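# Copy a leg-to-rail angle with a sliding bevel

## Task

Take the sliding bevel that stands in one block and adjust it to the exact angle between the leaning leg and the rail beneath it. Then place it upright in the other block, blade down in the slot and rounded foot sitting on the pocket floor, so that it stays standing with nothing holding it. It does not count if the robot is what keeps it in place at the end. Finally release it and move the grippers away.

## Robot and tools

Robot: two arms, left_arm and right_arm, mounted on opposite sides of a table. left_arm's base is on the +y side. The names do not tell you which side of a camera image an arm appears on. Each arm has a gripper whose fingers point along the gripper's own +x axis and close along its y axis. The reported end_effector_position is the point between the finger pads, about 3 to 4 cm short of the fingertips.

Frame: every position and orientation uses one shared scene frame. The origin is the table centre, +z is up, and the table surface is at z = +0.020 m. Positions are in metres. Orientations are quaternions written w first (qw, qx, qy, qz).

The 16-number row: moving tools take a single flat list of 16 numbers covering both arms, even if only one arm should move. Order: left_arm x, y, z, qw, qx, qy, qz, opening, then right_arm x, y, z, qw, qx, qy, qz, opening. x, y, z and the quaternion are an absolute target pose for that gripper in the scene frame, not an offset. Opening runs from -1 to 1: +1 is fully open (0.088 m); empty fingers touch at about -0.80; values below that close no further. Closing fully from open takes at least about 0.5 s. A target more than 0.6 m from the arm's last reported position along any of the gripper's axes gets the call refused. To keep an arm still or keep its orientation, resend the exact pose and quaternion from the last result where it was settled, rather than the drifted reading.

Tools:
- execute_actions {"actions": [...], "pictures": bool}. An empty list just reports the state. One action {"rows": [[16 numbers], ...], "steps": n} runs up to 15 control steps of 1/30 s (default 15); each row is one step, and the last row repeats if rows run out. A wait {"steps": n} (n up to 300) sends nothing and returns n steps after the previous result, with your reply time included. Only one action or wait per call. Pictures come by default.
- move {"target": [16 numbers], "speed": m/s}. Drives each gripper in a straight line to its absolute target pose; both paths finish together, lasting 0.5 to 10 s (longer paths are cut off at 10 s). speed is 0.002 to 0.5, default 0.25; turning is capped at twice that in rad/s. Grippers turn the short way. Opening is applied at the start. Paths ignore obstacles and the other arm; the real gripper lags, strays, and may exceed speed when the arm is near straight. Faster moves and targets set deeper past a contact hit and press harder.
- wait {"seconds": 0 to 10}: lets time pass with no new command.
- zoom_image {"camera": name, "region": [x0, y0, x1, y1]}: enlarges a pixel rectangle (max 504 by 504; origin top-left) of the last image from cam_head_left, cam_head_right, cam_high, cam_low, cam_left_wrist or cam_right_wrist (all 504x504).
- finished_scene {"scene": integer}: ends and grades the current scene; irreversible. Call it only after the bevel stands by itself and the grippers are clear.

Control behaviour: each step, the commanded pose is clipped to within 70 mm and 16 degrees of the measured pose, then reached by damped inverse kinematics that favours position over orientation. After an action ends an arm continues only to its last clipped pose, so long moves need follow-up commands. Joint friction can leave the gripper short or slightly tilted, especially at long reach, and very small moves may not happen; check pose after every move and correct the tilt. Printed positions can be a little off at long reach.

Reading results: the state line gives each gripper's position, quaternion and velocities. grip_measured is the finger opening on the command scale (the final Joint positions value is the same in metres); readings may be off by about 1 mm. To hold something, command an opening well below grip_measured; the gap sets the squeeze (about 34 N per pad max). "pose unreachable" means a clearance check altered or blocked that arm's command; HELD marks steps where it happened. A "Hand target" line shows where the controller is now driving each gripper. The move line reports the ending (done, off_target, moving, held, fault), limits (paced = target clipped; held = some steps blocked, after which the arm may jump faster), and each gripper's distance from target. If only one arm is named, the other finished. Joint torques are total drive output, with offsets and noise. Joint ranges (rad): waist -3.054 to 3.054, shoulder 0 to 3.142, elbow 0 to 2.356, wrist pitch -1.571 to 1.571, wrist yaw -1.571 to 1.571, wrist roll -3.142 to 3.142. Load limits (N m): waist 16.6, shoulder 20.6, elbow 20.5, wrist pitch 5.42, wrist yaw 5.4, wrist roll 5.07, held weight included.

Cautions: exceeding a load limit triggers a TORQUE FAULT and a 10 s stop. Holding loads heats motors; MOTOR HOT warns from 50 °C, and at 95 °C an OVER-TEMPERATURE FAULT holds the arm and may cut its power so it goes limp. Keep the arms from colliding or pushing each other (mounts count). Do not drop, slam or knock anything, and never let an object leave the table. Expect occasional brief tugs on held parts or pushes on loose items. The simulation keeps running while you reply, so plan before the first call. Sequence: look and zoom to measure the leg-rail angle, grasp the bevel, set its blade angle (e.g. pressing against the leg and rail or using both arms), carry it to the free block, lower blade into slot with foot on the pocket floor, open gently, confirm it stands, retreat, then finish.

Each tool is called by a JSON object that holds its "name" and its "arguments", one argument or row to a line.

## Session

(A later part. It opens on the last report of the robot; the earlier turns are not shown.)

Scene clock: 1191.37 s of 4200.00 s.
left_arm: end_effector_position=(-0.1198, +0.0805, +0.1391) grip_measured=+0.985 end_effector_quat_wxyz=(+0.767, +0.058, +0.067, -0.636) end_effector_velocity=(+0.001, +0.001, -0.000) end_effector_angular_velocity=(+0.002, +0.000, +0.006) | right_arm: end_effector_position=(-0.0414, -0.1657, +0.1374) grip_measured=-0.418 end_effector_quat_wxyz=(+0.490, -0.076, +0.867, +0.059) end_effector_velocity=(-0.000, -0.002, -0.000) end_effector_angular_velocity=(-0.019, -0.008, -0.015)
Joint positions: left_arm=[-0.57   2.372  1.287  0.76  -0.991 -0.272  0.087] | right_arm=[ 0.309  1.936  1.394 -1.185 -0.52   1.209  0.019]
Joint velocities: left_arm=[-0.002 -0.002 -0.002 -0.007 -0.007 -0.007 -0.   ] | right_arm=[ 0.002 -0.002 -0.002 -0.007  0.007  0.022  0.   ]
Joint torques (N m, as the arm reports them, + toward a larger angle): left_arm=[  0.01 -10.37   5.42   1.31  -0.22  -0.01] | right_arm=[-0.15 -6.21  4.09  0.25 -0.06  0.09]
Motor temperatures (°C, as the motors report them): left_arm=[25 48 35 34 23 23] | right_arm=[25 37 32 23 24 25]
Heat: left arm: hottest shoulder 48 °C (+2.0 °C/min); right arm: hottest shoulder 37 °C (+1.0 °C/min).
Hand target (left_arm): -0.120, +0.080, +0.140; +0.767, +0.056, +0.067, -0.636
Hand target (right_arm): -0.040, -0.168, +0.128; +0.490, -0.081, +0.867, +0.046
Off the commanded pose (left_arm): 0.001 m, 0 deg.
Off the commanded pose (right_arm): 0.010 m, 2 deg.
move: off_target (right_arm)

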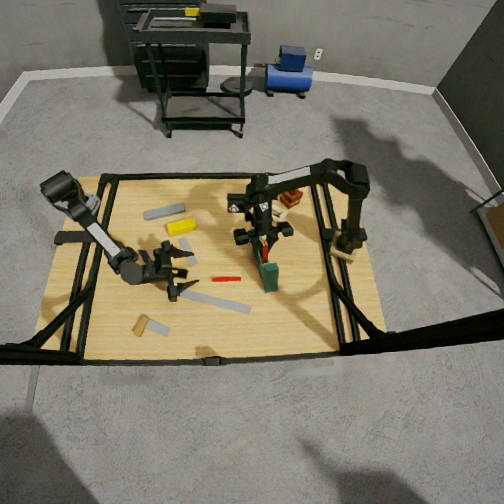

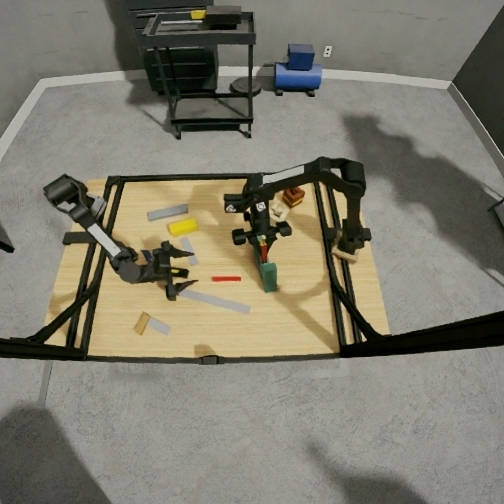

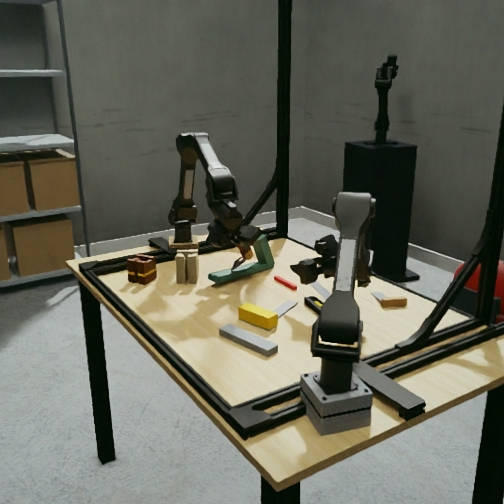

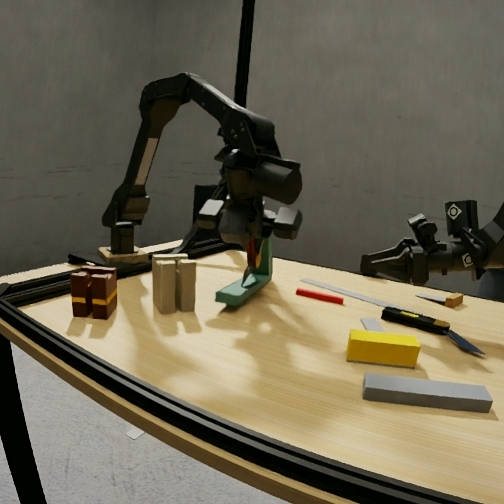

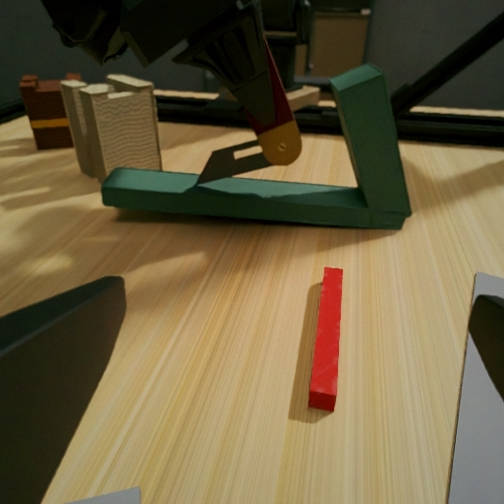

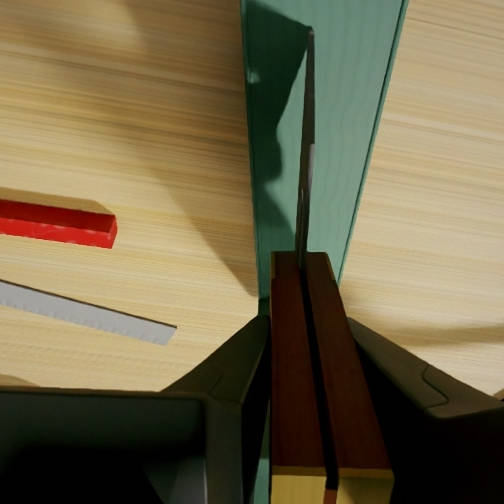

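{"name": "move", "arguments": {
  "target": [-0.12,0.08,0.14,0.767,0.056,0.067,-0.636,1, -0.045,-0.169,0.110,0.4902,-0.0811,0.8666,0.0459,-0.65],
  "speed": 0.012
}}

{"name": "zoom_image", "arguments": {
  "camera": "cam_left_wrist",
  "region": [190,0,430,250]
}}

Scene clock: 1214.77 s of 4200.00 s.
left_arm: end_effector_position=(-0.1198, +0.0805, +0.1388) grip_measured=+0.985 end_effector_quat_wxyz=(+0.767, +0.058, +0.067, -0.636) end_effector_velocity=(-0.001, +0.002, -0.005) end_effector_angular_velocity=(+0.019, -0.011, -0.008) | right_arm: end_effector_position=(-0.0457, -0.1654, +0.1188) grip_measured=-0.418 end_effector_quat_wxyz=(+0.490, -0.075, +0.866, +0.060) end_effector_velocity=(-0.001, -0.003, -0.000) end_effector_angular_velocity=(-0.008, +0.009, +0.003)
Joint positions: left_arm=[-0.57   2.373  1.287  0.76  -0.991 -0.272  0.087] | right_arm=[ 0.322  1.955  1.343 -1.105 -0.521  1.224  0.019]
Joint velocities: left_arm=[-0.002  0.002 -0.002 -0.022  0.007 -0.007  0.   ] | right_arm=[-0.002 -0.002 -0.007 -0.007 -0.007 -0.007 -0.   ]
Joint torques (N m, as the arm reports them, + toward a larger angle): left_arm=[ -0.03 -10.46   5.36   1.34  -0.22   0.  ] | right_arm=[-0.07 -6.15  3.94  0.03 -0.12  0.13]
Motor temperatures (°C, as the motors report them): left_arm=[25 49 35 34 23 23] | right_arm=[25 35 31 23 24 25]
Heat: left arm: hottest shoulder 49 °C (+2.0 °C/min); right arm: hottest shoulder 35 °C (-1.0 °C/min).
Hand target (left_arm): -0.120, +0.080, +0.140; +0.767, +0.056, +0.067, -0.636
Hand target (right_arm): -0.045, -0.169, +0.110; +0.490, -0.081, +0.867, +0.046
Off the commanded pose (left_arm): 0.001 m, 0 deg.
Off the commanded pose (right_arm): 0.010 m, 2 deg.
move: off_target (right_arm)

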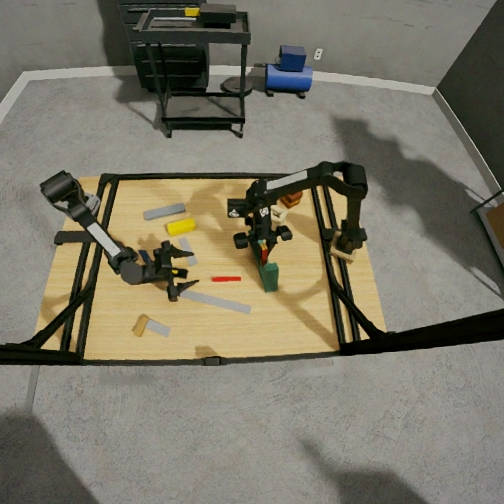

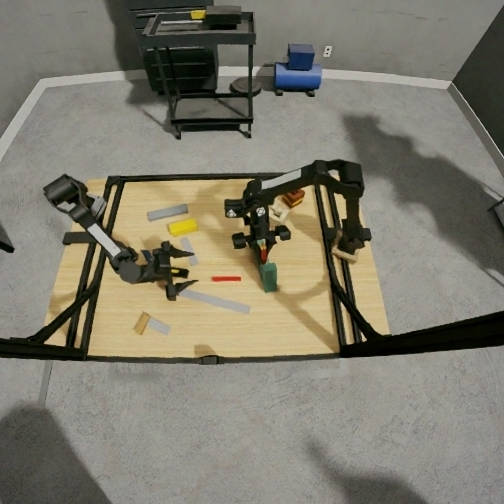

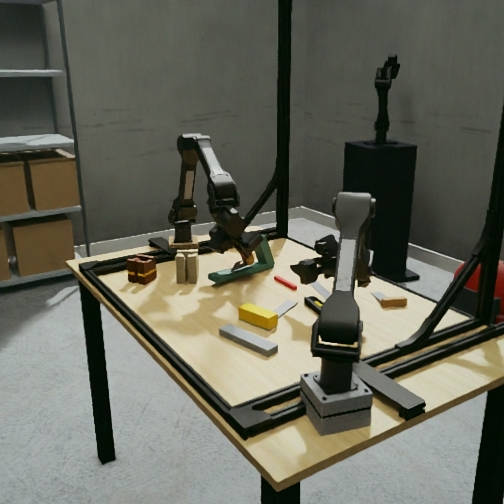

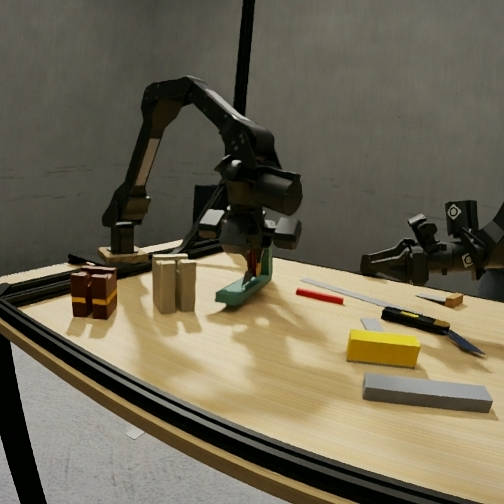

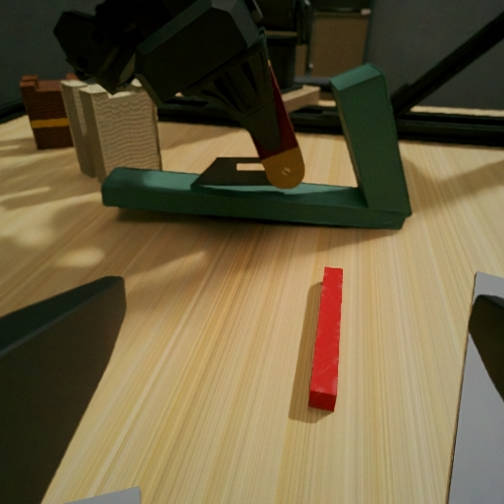

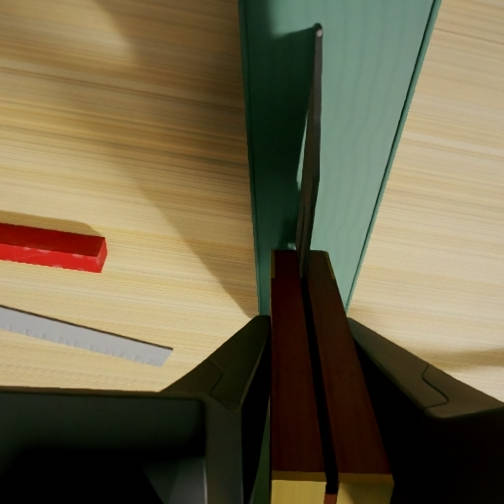

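Region (190, 0, 430, 250) of cam_left_wrist's 504x504 image, scaled by 2.016, with more detail than that image has; it fills the left 484 columns of this view, and the rest is white.

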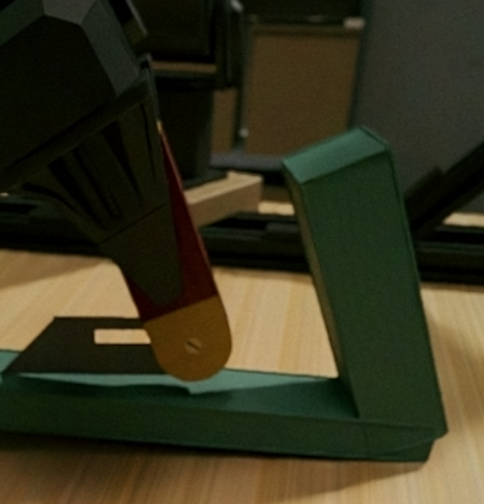

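{"name": "move", "arguments": {
  "target": [-0.12,0.08,0.14,0.767,0.056,0.067,-0.636,1, -0.073,-0.174,0.106,0.4902,-0.0811,0.8666,0.0459,-0.65],
  "speed": 0.012
}}

{"name": "zoom_image", "arguments": {
  "camera": "cam_left_wrist",
  "region": [190,0,430,250]
}}

Scene clock: 1245.47 s of 4200.00 s.
left_arm: end_effector_position=(-0.1199, +0.0805, +0.1387) grip_measured=+0.985 end_effector_quat_wxyz=(+0.767, +0.058, +0.067, -0.636) end_effector_velocity=(+0.001, +0.001, -0.000) end_effector_angular_velocity=(-0.001, +0.014, +0.008) | right_arm: end_effector_position=(-0.0692, -0.1685, +0.1094) grip_measured=-0.418 end_effector_quat_wxyz=(+0.491, -0.074, +0.867, +0.051) end_effector_velocity=(-0.004, -0.003, +0.001) end_effector_angular_velocity=(-0.015, +0.022, -0.006)
Joint positions: left_arm=[-0.57   2.374  1.288  0.759 -0.991 -0.273  0.087] | right_arm=[ 0.391  1.947  1.293 -1.031 -0.528  1.317  0.019]
Joint velocities: left_arm=[-0.002 -0.002 -0.002 -0.007 -0.007 -0.022 -0.   ] | right_arm=[ 0.002 -0.002 -0.007 -0.007 -0.022  0.007 -0.   ]
Joint torques (N m, as the arm reports them, + toward a larger angle): left_arm=[  0.01 -10.55   5.3    1.34  -0.22   0.  ] | right_arm=[ 0.92 -8.68  2.92  0.18 -0.35  0.11]
Motor temperatures (°C, as the motors report them): left_arm=[25 50 34 34 23 23] | right_arm=[25 36 30 23 24 25]
Heat: left arm: hottest shoulder 50 °C (+2.0 °C/min); right arm: hottest shoulder 36 °C (-1.0 °C/min). Fold the left arm in close to its base before you think long.
Hand target (left_arm): -0.120, +0.080, +0.140; +0.767, +0.056, +0.067, -0.636
Hand target (right_arm): -0.073, -0.174, +0.106; +0.490, -0.081, +0.867, +0.046
Off the commanded pose (left_arm): 0.001 m, 0 deg.
Off the commanded pose (right_arm): 0.007 m, 1 deg.
MOTOR HOT: a motor of the left arm reached 50 °C. Now the hottest motor of the left arm, joint 2 (shoulder), reports 50 °C. The temperature limit of the motors' drives, at which the controller stops that arm, is 95 °C. To cool a motor, set the load down, stop pushing, or move to a pose that needs little force.
move: done

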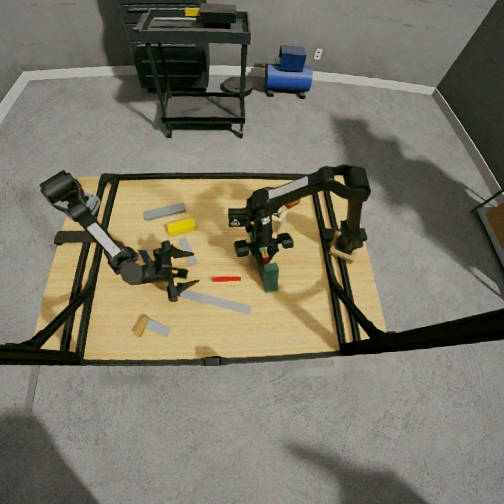

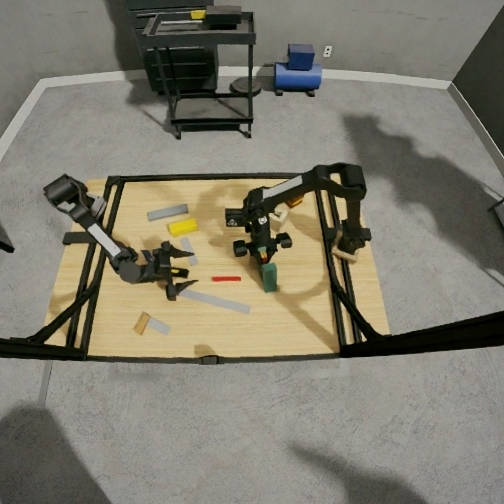

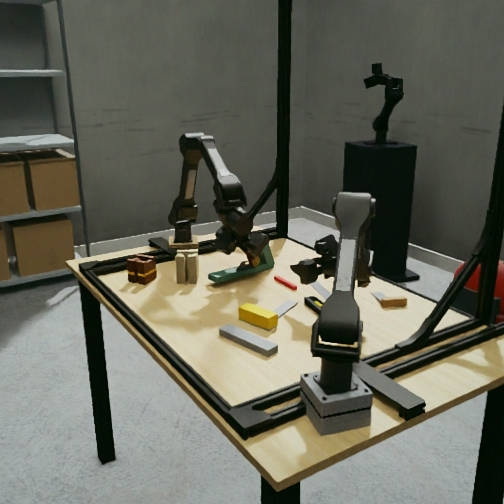

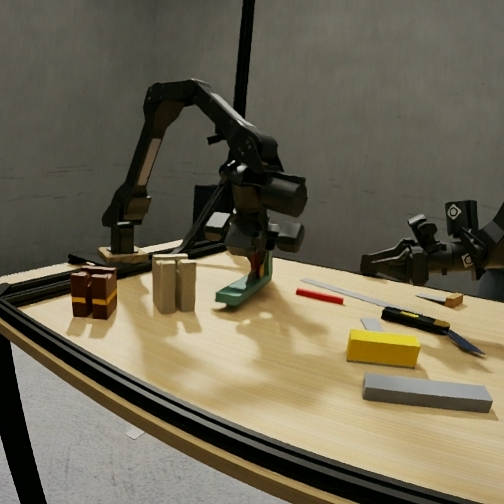

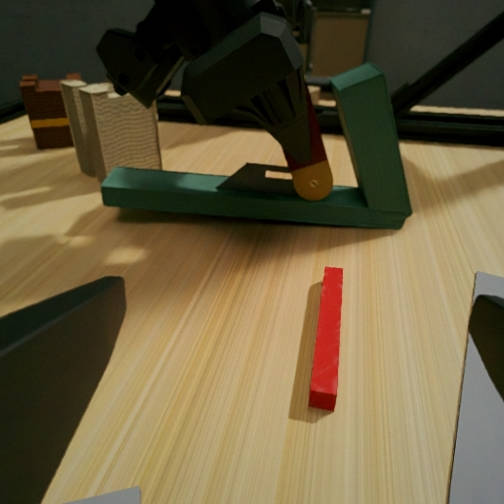

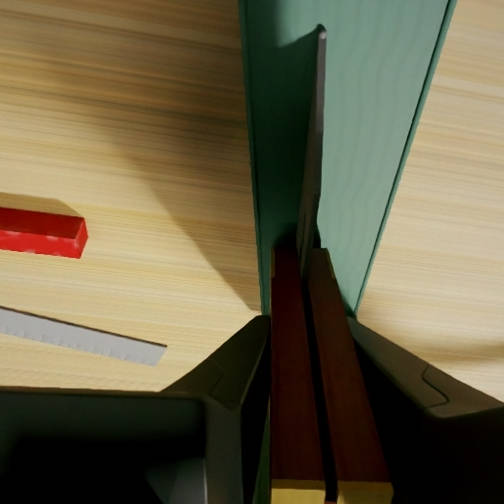

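Region (190, 0, 430, 250) of cam_left_wrist's 504x504 image, scaled by 2.016, with more detail than that image has; it fills the left 484 columns of this view, and the rest is white.

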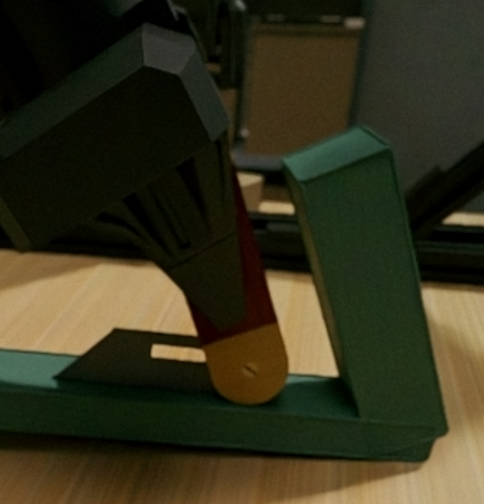

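{"name": "move", "arguments": {
  "target": [-0.12,0.08,0.14,0.767,0.056,0.067,-0.636,1, -0.088,-0.177,0.110,0.4902,-0.0811,0.8666,0.0459,-0.65],
  "speed": 0.01
}}

{"name": "zoom_image", "arguments": {
  "camera": "cam_left_wrist",
  "region": [230,40,430,250]
}}

Scene clock: 1265.40 s of 4200.00 s.
left_arm: end_effector_position=(-0.1199, +0.0805, +0.1385) grip_measured=+0.985 end_effector_quat_wxyz=(+0.767, +0.058, +0.067, -0.636) end_effector_velocity=(+0.001, +0.001, -0.000) end_effector_angular_velocity=(+0.002, +0.000, +0.006) | right_arm: end_effector_position=(-0.0858, -0.1736, +0.1089) grip_measured=-0.418 end_effector_quat_wxyz=(+0.491, -0.080, +0.866, +0.046) end_effector_velocity=(-0.000, -0.002, +0.001) end_effector_angular_velocity=(+0.004, +0.009, +0.016)
Joint positions: left_arm=[-0.57   2.374  1.288  0.759 -0.991 -0.273  0.087] | right_arm=[ 0.441  1.934  1.273 -1.012 -0.531  1.368  0.019]
Joint velocities: left_arm=[-0.002 -0.002 -0.002 -0.007 -0.007 -0.007 -0.   ] | right_arm=[-0.002 -0.002 -0.002 -0.007 -0.007 -0.022 -0.   ]
Joint torques (N m, as the arm reports them, + toward a larger angle): left_arm=[ -0.02 -10.55   5.29   1.36  -0.23   0.01] | right_arm=[ 0.51 -9.74  3.71  0.07 -0.42  0.11]
Motor temperatures (°C, as the motors report them): left_arm=[25 51 34 34 23 23] | right_arm=[25 37 30 23 24 25]
Heat: left arm: hottest shoulder 51 °C (+2.0 °C/min); right arm: hottest shoulder 37 °C (+1.0 °C/min). Fold the left arm in close to its base before you think long.
Hand target (left_arm): -0.120, +0.080, +0.140; +0.767, +0.056, +0.067, -0.636
Hand target (right_arm): -0.088, -0.177, +0.110; +0.490, -0.081, +0.867, +0.046
Off the commanded pose (left_arm): 0.002 m, 0 deg.
Off the commanded pose (right_arm): 0.004 m, 0 deg.
MOTOR HOT: still on. Now the hottest motor of the left arm, joint 2 (shoulder), reports 51 °C; a drive's own limit is 95 °C.
move: done

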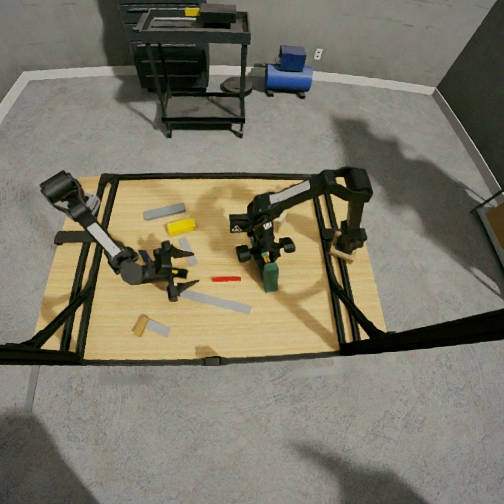

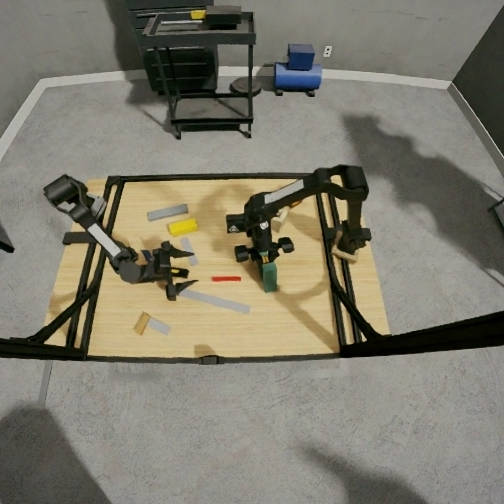

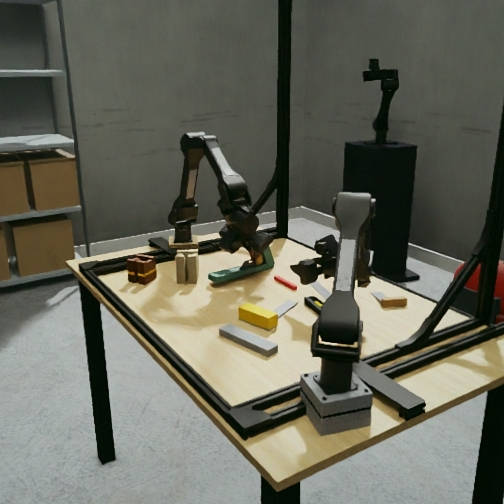

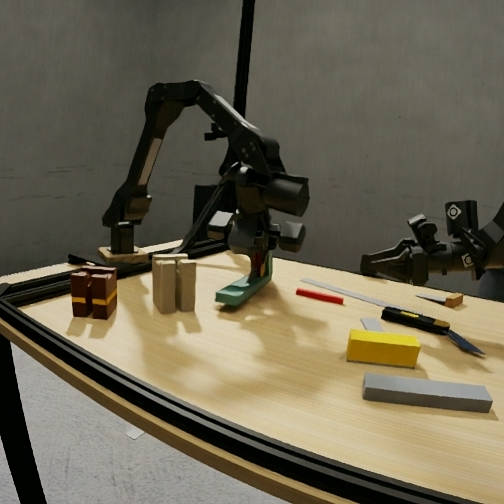

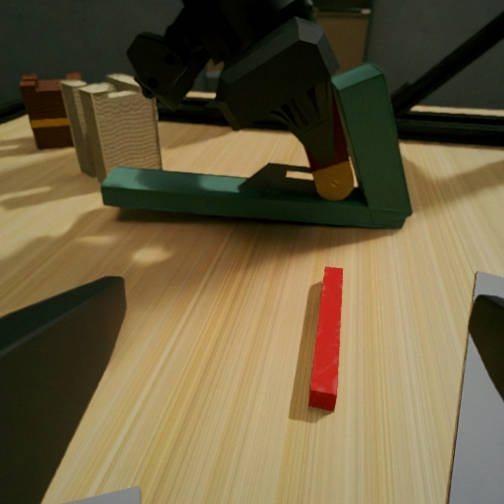

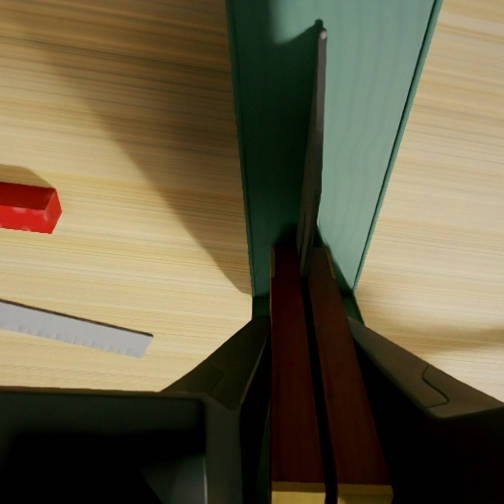

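Region (230, 40, 430, 250) of cam_left_wrist's 504x504 image, scaled by 2.400, with more detail than that image has; it fills the left 480 columns of this view, and the rest is white.

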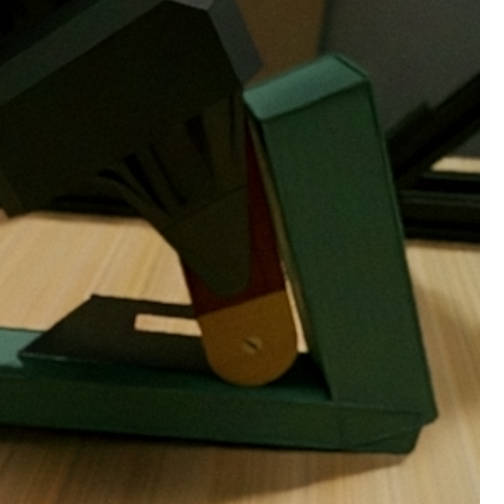

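{"name": "zoom_image", "arguments": {
  "camera": "cam_left_wrist",
  "region": [300,60,400,220]
}}

Region (300, 60, 400, 220) of cam_left_wrist's 504x504 image, scaled by 3.150, with more detail than that image has; it fills the left 315 columns of this view, and the rest is white.

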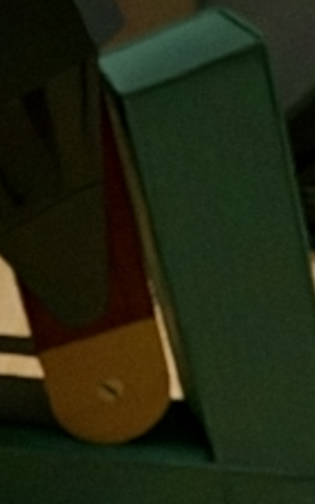

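{"name": "execute_actions", "arguments": {
  "actions": [
    {"rows":[[-0.12,0.08,0.14,0.767,0.056,0.067,-0.636,1, -0.0855,-0.1745,0.109,0.4902,-0.0811,0.8666,0.0459,-0.5],[-0.12,0.08,0.14,0.767,0.056,0.067,-0.636,1, -0.0855,-0.1745,0.109,0.4902,-0.0811,0.8666,0.0459,-0.45],[-0.12,0.08,0.14,0.767,0.056,0.067,-0.636,1, -0.0855,-0.1745,0.109,0.4902,-0.0811,0.8666,0.0459,-0.42],[-0.12,0.08,0.14,0.767,0.056,0.067,-0.636,1, -0.0855,-0.1745,0.109,0.4902,-0.0811,0.8666,0.0459,-0.4],[-0.12,0.08,0.14,0.767,0.056,0.067,-0.636,1, -0.0855,-0.1745,0.109,0.4902,-0.0811,0.8666,0.0459,-0.38],[-0.12,0.08,0.14,0.767,0.056,0.067,-0.636,1, -0.0855,-0.1745,0.109,0.4902,-0.0811,0.8666,0.0459,-0.36],[-0.12,0.08,0.14,0.767,0.056,0.067,-0.636,1, -0.0855,-0.1745,0.109,0.4902,-0.0811,0.8666,0.0459,-0.34],[-0.12,0.08,0.14,0.767,0.056,0.067,-0.636,1, -0.0855,-0.1745,0.109,0.4902,-0.0811,0.8666,0.0459,-0.32],[-0.12,0.08,0.14,0.767,0.056,0.067,-0.636,1, -0.0855,-0.1745,0.109,0.4902,-0.0811,0.8666,0.0459,-0.3]],"steps":15}
  ]
}}

Scene clock: 1325.90 s of 4200.00 s.
left_arm: end_effector_position=(-0.1197, +0.0803, +0.1384) grip_measured=+0.985 end_effector_quat_wxyz=(+0.767, +0.058, +0.067, -0.636) end_effector_velocity=(+0.002, +0.002, -0.004) end_effector_angular_velocity=(+0.008, -0.007, +0.006) | right_arm: end_effector_position=(-0.0866, -0.1756, +0.1094) grip_measured=-0.309 end_effector_quat_wxyz=(+0.490, -0.081, +0.866, +0.046) end_effector_velocity=(-0.000, +0.001, -0.001) end_effector_angular_velocity=(+0.006, +0.008, +0.003)
Joint positions: left_arm=[-0.57   2.374  1.288  0.759 -0.991 -0.273  0.087] | right_arm=[ 0.443  1.928  1.266 -1.013 -0.531  1.368  0.024]
Joint velocities: left_arm=[-0.002  0.002 -0.007 -0.007 -0.007 -0.007  0.   ] | right_arm=[-0.002  0.002 -0.002  0.007 -0.007 -0.007  0.004]
Joint torques (N m, as the arm reports them, + toward a larger angle): left_arm=[ -0.01 -10.65   5.25   1.36  -0.22   0.01] | right_arm=[-0.29 -7.65  6.09 -0.2  -0.37 -0.09]
Motor temperatures (°C, as the motors report them): left_arm=[25 52 34 34 23 23] | right_arm=[25 40 30 23 24 25]
Heat: left arm: hottest shoulder 52 °C (+1.0 °C/min); right arm: hottest shoulder 40 °C (+3.0 °C/min). Fold the left arm in close to its base before you think long.
Hand target (left_arm): -0.120, +0.080, +0.140; +0.767, +0.056, +0.067, -0.636
Hand target (right_arm): -0.085, -0.174, +0.109; +0.490, -0.081, +0.867, +0.046
Off the commanded pose (left_arm): 0.002 m, 0 deg.
Off the commanded pose (right_arm): 0.002 m, 0 deg.
MOTOR HOT: still on. Now the hottest motor of the left arm, joint 2 (shoulder), reports 52 °C; a drive's own limit is 95 °C.
Steps of this call (steps 1 to 1800: nothing new was sent; steps 1801 to 1815: all 15 steps of this action). Readings (end_effector_position):
1801: left_arm (-0.1197, +0.0803, +0.1384) | right_arm (-0.0869, -0.1752, +0.1093)
1802: left_arm (-0.1197, +0.0803, +0.1384) | right_arm (-0.0869, -0.1752, +0.1093)
1804: left_arm (-0.1197, +0.0803, +0.1384) | right_arm (-0.0869, -0.1752, +0.1093)
1808: left_arm (-0.1197, +0.0803, +0.1384) | right_arm (-0.0869, -0.1757, +0.1094)
1815: the state above

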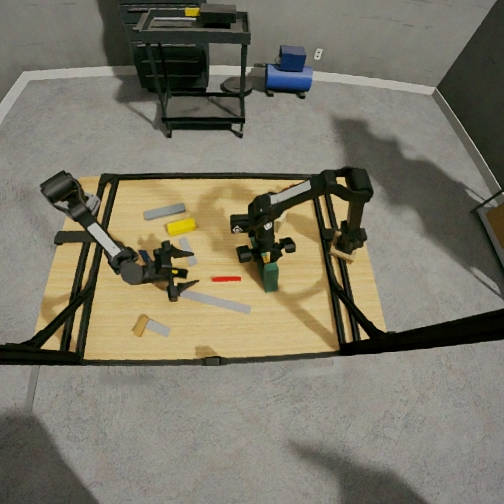

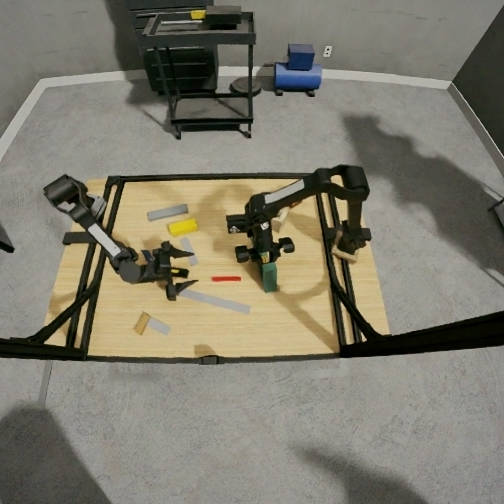

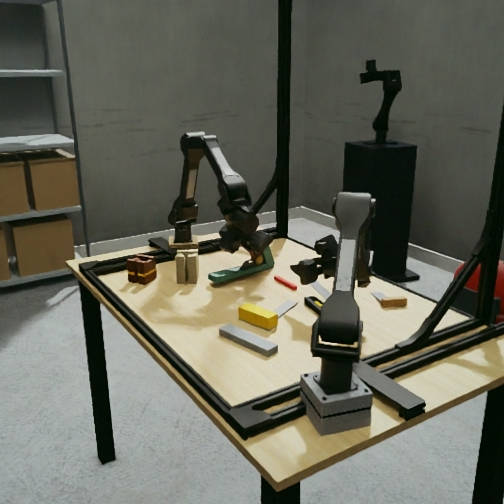

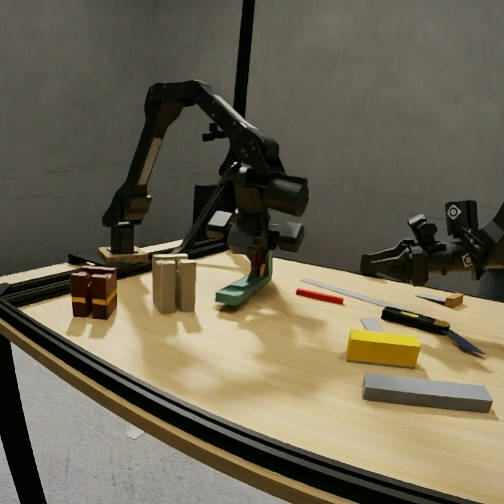

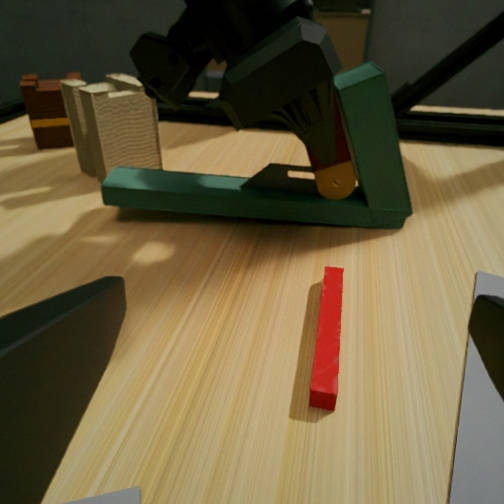

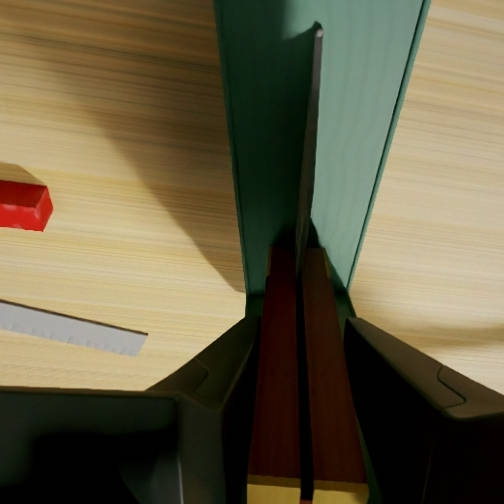

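{"name": "move", "arguments": {
  "target": [-0.12,0.08,0.14,0.767,0.056,0.067,-0.636,1, -0.0795,-0.173,0.1135,0.4902,-0.0811,0.8666,0.0459,-0.3],
  "speed": 0.01
}}

{"name": "zoom_image", "arguments": {
  "camera": "cam_left_wrist",
  "region": [230,40,430,250]
}}

Scene clock: 1341.00 s of 4200.00 s.
left_arm: end_effector_position=(-0.1197, +0.0803, +0.1384) grip_measured=+0.985 end_effector_quat_wxyz=(+0.767, +0.058, +0.067, -0.636) end_effector_velocity=(-0.001, +0.002, -0.003) end_effector_angular_velocity=(+0.015, -0.008, -0.008) | right_arm: end_effector_position=(-0.0810, -0.1756, +0.1130) grip_measured=-0.300 end_effector_quat_wxyz=(+0.489, -0.082, +0.867, +0.044) end_effector_velocity=(+0.005, -0.001, +0.001) end_effector_angular_velocity=(+0.009, -0.005, +0.007)
Joint positions: left_arm=[-0.57   2.374  1.288  0.759 -0.991 -0.273  0.087] | right_arm=[ 0.425  1.928  1.281 -1.042 -0.531  1.347  0.024]
Joint velocities: left_arm=[-0.002 -0.002 -0.002 -0.022  0.007 -0.007 -0.   ] | right_arm=[-0.012 -0.007 -0.002 -0.007  0.007 -0.022 -0.   ]
Joint torques (N m, as the arm reports them, + toward a larger angle): left_arm=[ -0.01 -10.63   5.26   1.38  -0.23   0.01] | right_arm=[-0.23 -7.55  6.85 -0.23 -0.28 -0.12]
Motor temperatures (°C, as the motors report them): left_arm=[25 53 34 34 23 23] | right_arm=[25 39 30 23 24 25]
Heat: left arm: hottest shoulder 53 °C (+2.0 °C/min); right arm: hottest shoulder 39 °C (+0.0 °C/min). Fold the left arm in close to its base before you think long.
Hand target (left_arm): -0.120, +0.080, +0.140; +0.767, +0.056, +0.067, -0.636
Hand target (right_arm): -0.079, -0.173, +0.113; +0.490, -0.081, +0.867, +0.046
Off the commanded pose (left_arm): 0.002 m, 0 deg.
Off the commanded pose (right_arm): 0.003 m, 0 deg.
MOTOR HOT: still on. Now the hottest motor of the left arm, joint 2 (shoulder), reports 53 °C; a drive's own limit is 95 °C.
After step 90, 11.03 s passed at rest.
move: done

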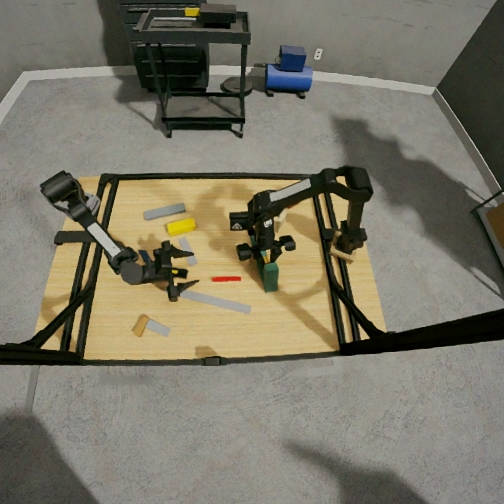

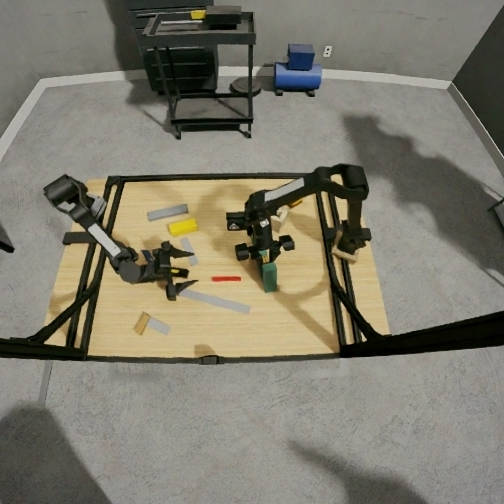

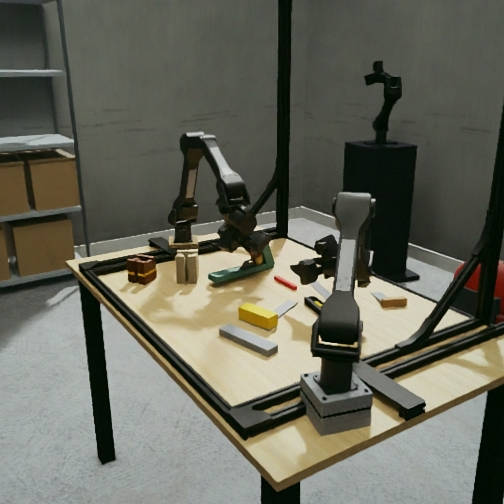

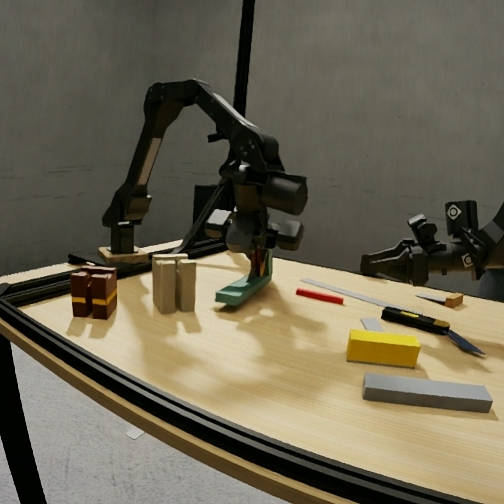

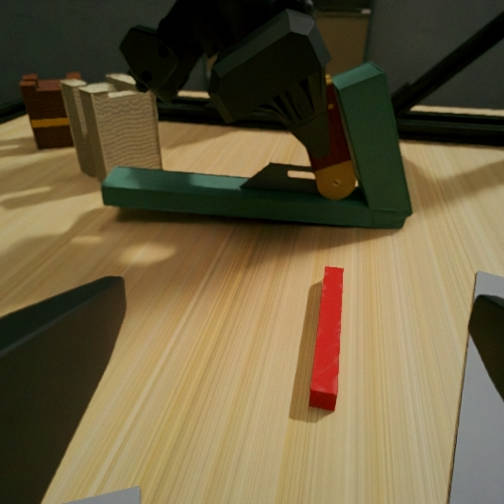

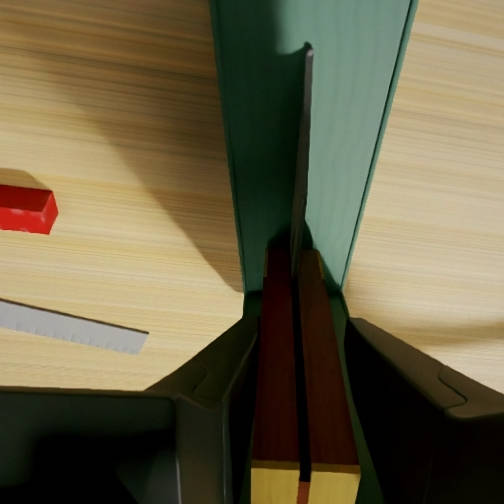

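Region (230, 40, 430, 250) of cam_left_wrist's 504x504 image, scaled by 2.400, with more detail than that image has; it fills the left 480 columns of this view, and the rest is white.

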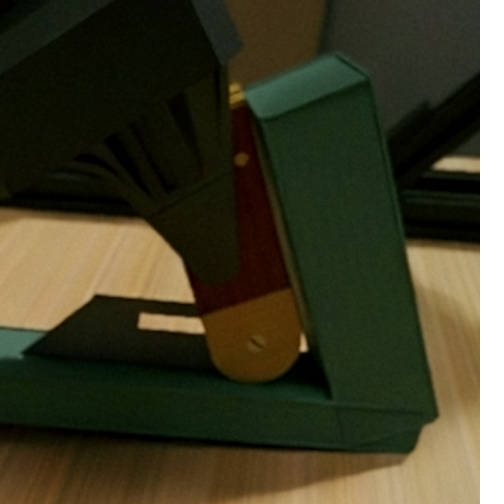

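{"name": "execute_actions", "arguments": {
  "actions": []
}}

Scene clock: 1375.20 s of 4200.00 s.
left_arm: end_effector_position=(-0.1197, +0.0803, +0.1384) grip_measured=+0.985 end_effector_quat_wxyz=(+0.767, +0.058, +0.067, -0.636) end_effector_velocity=(+0.003, +0.002, +0.000) end_effector_angular_velocity=(-0.004, +0.011, +0.022) | right_arm: end_effector_position=(-0.0810, -0.1755, +0.1132) grip_measured=-0.300 end_effector_quat_wxyz=(+0.489, -0.082, +0.867, +0.045) end_effector_velocity=(-0.002, -0.005, -0.000) end_effector_angular_velocity=(-0.023, +0.008, +0.008)
Joint positions: left_arm=[-0.57   2.374  1.288  0.759 -0.991 -0.273  0.087] | right_arm=[ 0.425  1.928  1.281 -1.042 -0.531  1.347  0.024]
Joint velocities: left_arm=[-0.002 -0.002 -0.002 -0.007 -0.022 -0.022 -0.   ] | right_arm=[ 0.002  0.002 -0.002 -0.022 -0.007 -0.007 -0.   ]
Joint torques (N m, as the arm reports them, + toward a larger angle): left_arm=[ -0.05 -10.62   5.25   1.37  -0.22   0.01] | right_arm=[-0.28 -7.59  6.77 -0.23 -0.28 -0.1 ]
Motor temperatures (°C, as the motors report them): left_arm=[25 53 34 34 23 23] | right_arm=[25 38 32 23 24 25]
Heat: left arm: hottest shoulder 53 °C (+1.0 °C/min); right arm: hottest shoulder 38 °C (-2.0 °C/min). Fold the left arm in close to its base before you think long.
Hand target (left_arm): -0.120, +0.080, +0.140; +0.767, +0.056, +0.067, -0.636
Hand target (right_arm): -0.080, -0.173, +0.114; +0.490, -0.081, +0.867, +0.046
Off the commanded pose (left_arm): 0.002 m, 0 deg.
Off the commanded pose (right_arm): 0.003 m, 0 deg.
MOTOR HOT: still on. Now the hottest motor of the left arm, joint 2 (shoulder), reports 53 °C; a drive's own limit is 95 °C.
Steps of this call (steps 1 to 90: nothing new was sent; then 31.20 s passed at rest). Readings (end_effector_position):
1: left_arm (-0.1197, +0.0803, +0.1384) | right_arm (-0.0810, -0.1755, +0.1131)
2: left_arm (-0.1197, +0.0803, +0.1384) | right_arm (-0.0810, -0.1755, +0.1131)
4: left_arm (-0.1197, +0.0803, +0.1384) | right_arm (-0.0810, -0.1756, +0.1131)
8: left_arm (-0.1197, +0.0803, +0.1384) | right_arm (-0.0810, -0.1756, +0.1131)
90: the state above

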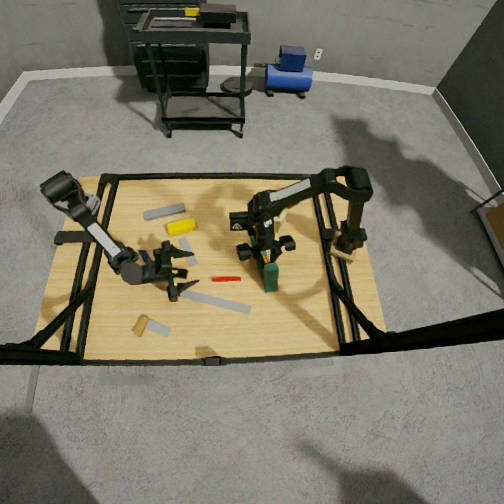

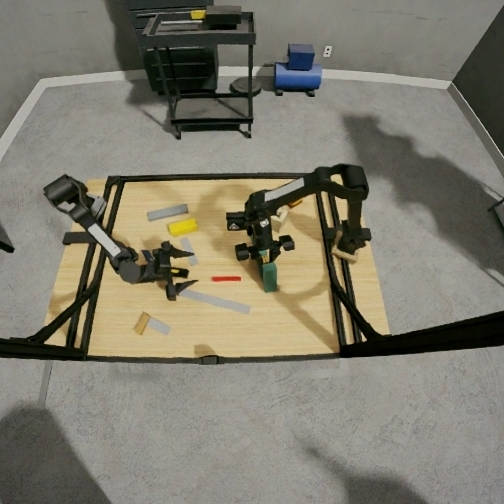

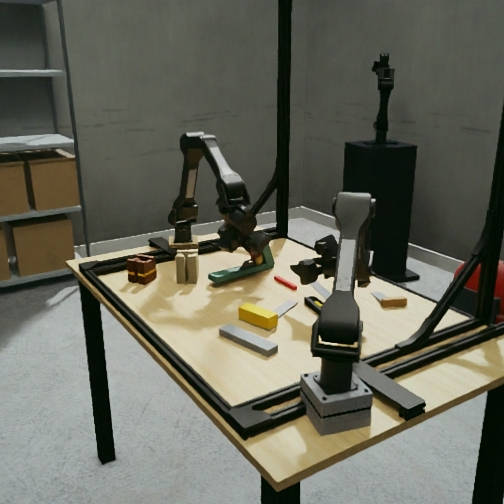

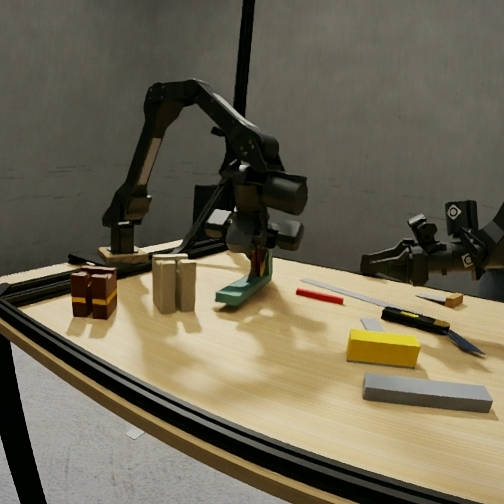

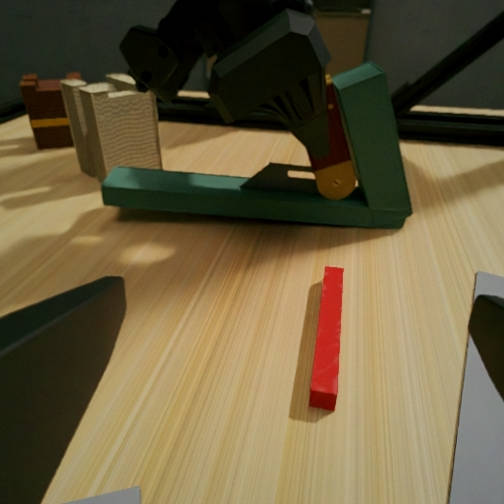

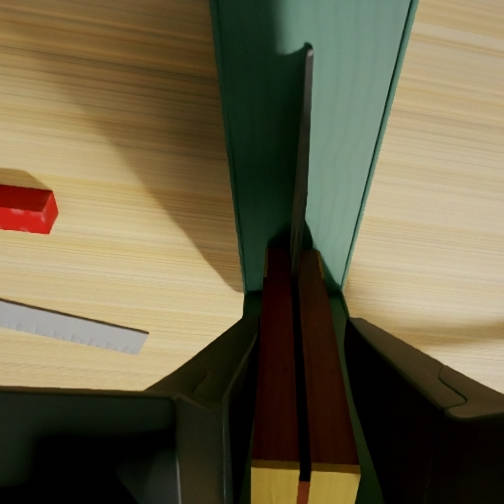

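{"name": "zoom_image", "arguments": {
  "camera": "cam_left_wrist",
  "region": [230, 40, 430, 250]
}}

Region (230, 40, 430, 250) of cam_left_wrist's 504x504 image, scaled by 2.400, with more detail than that image has; it fills the left 480 columns of this view, and the rest is white.

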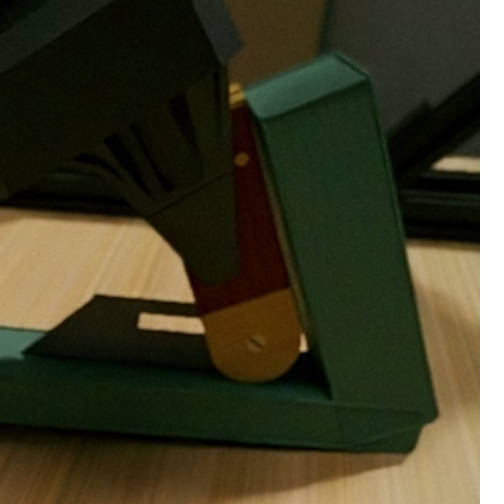

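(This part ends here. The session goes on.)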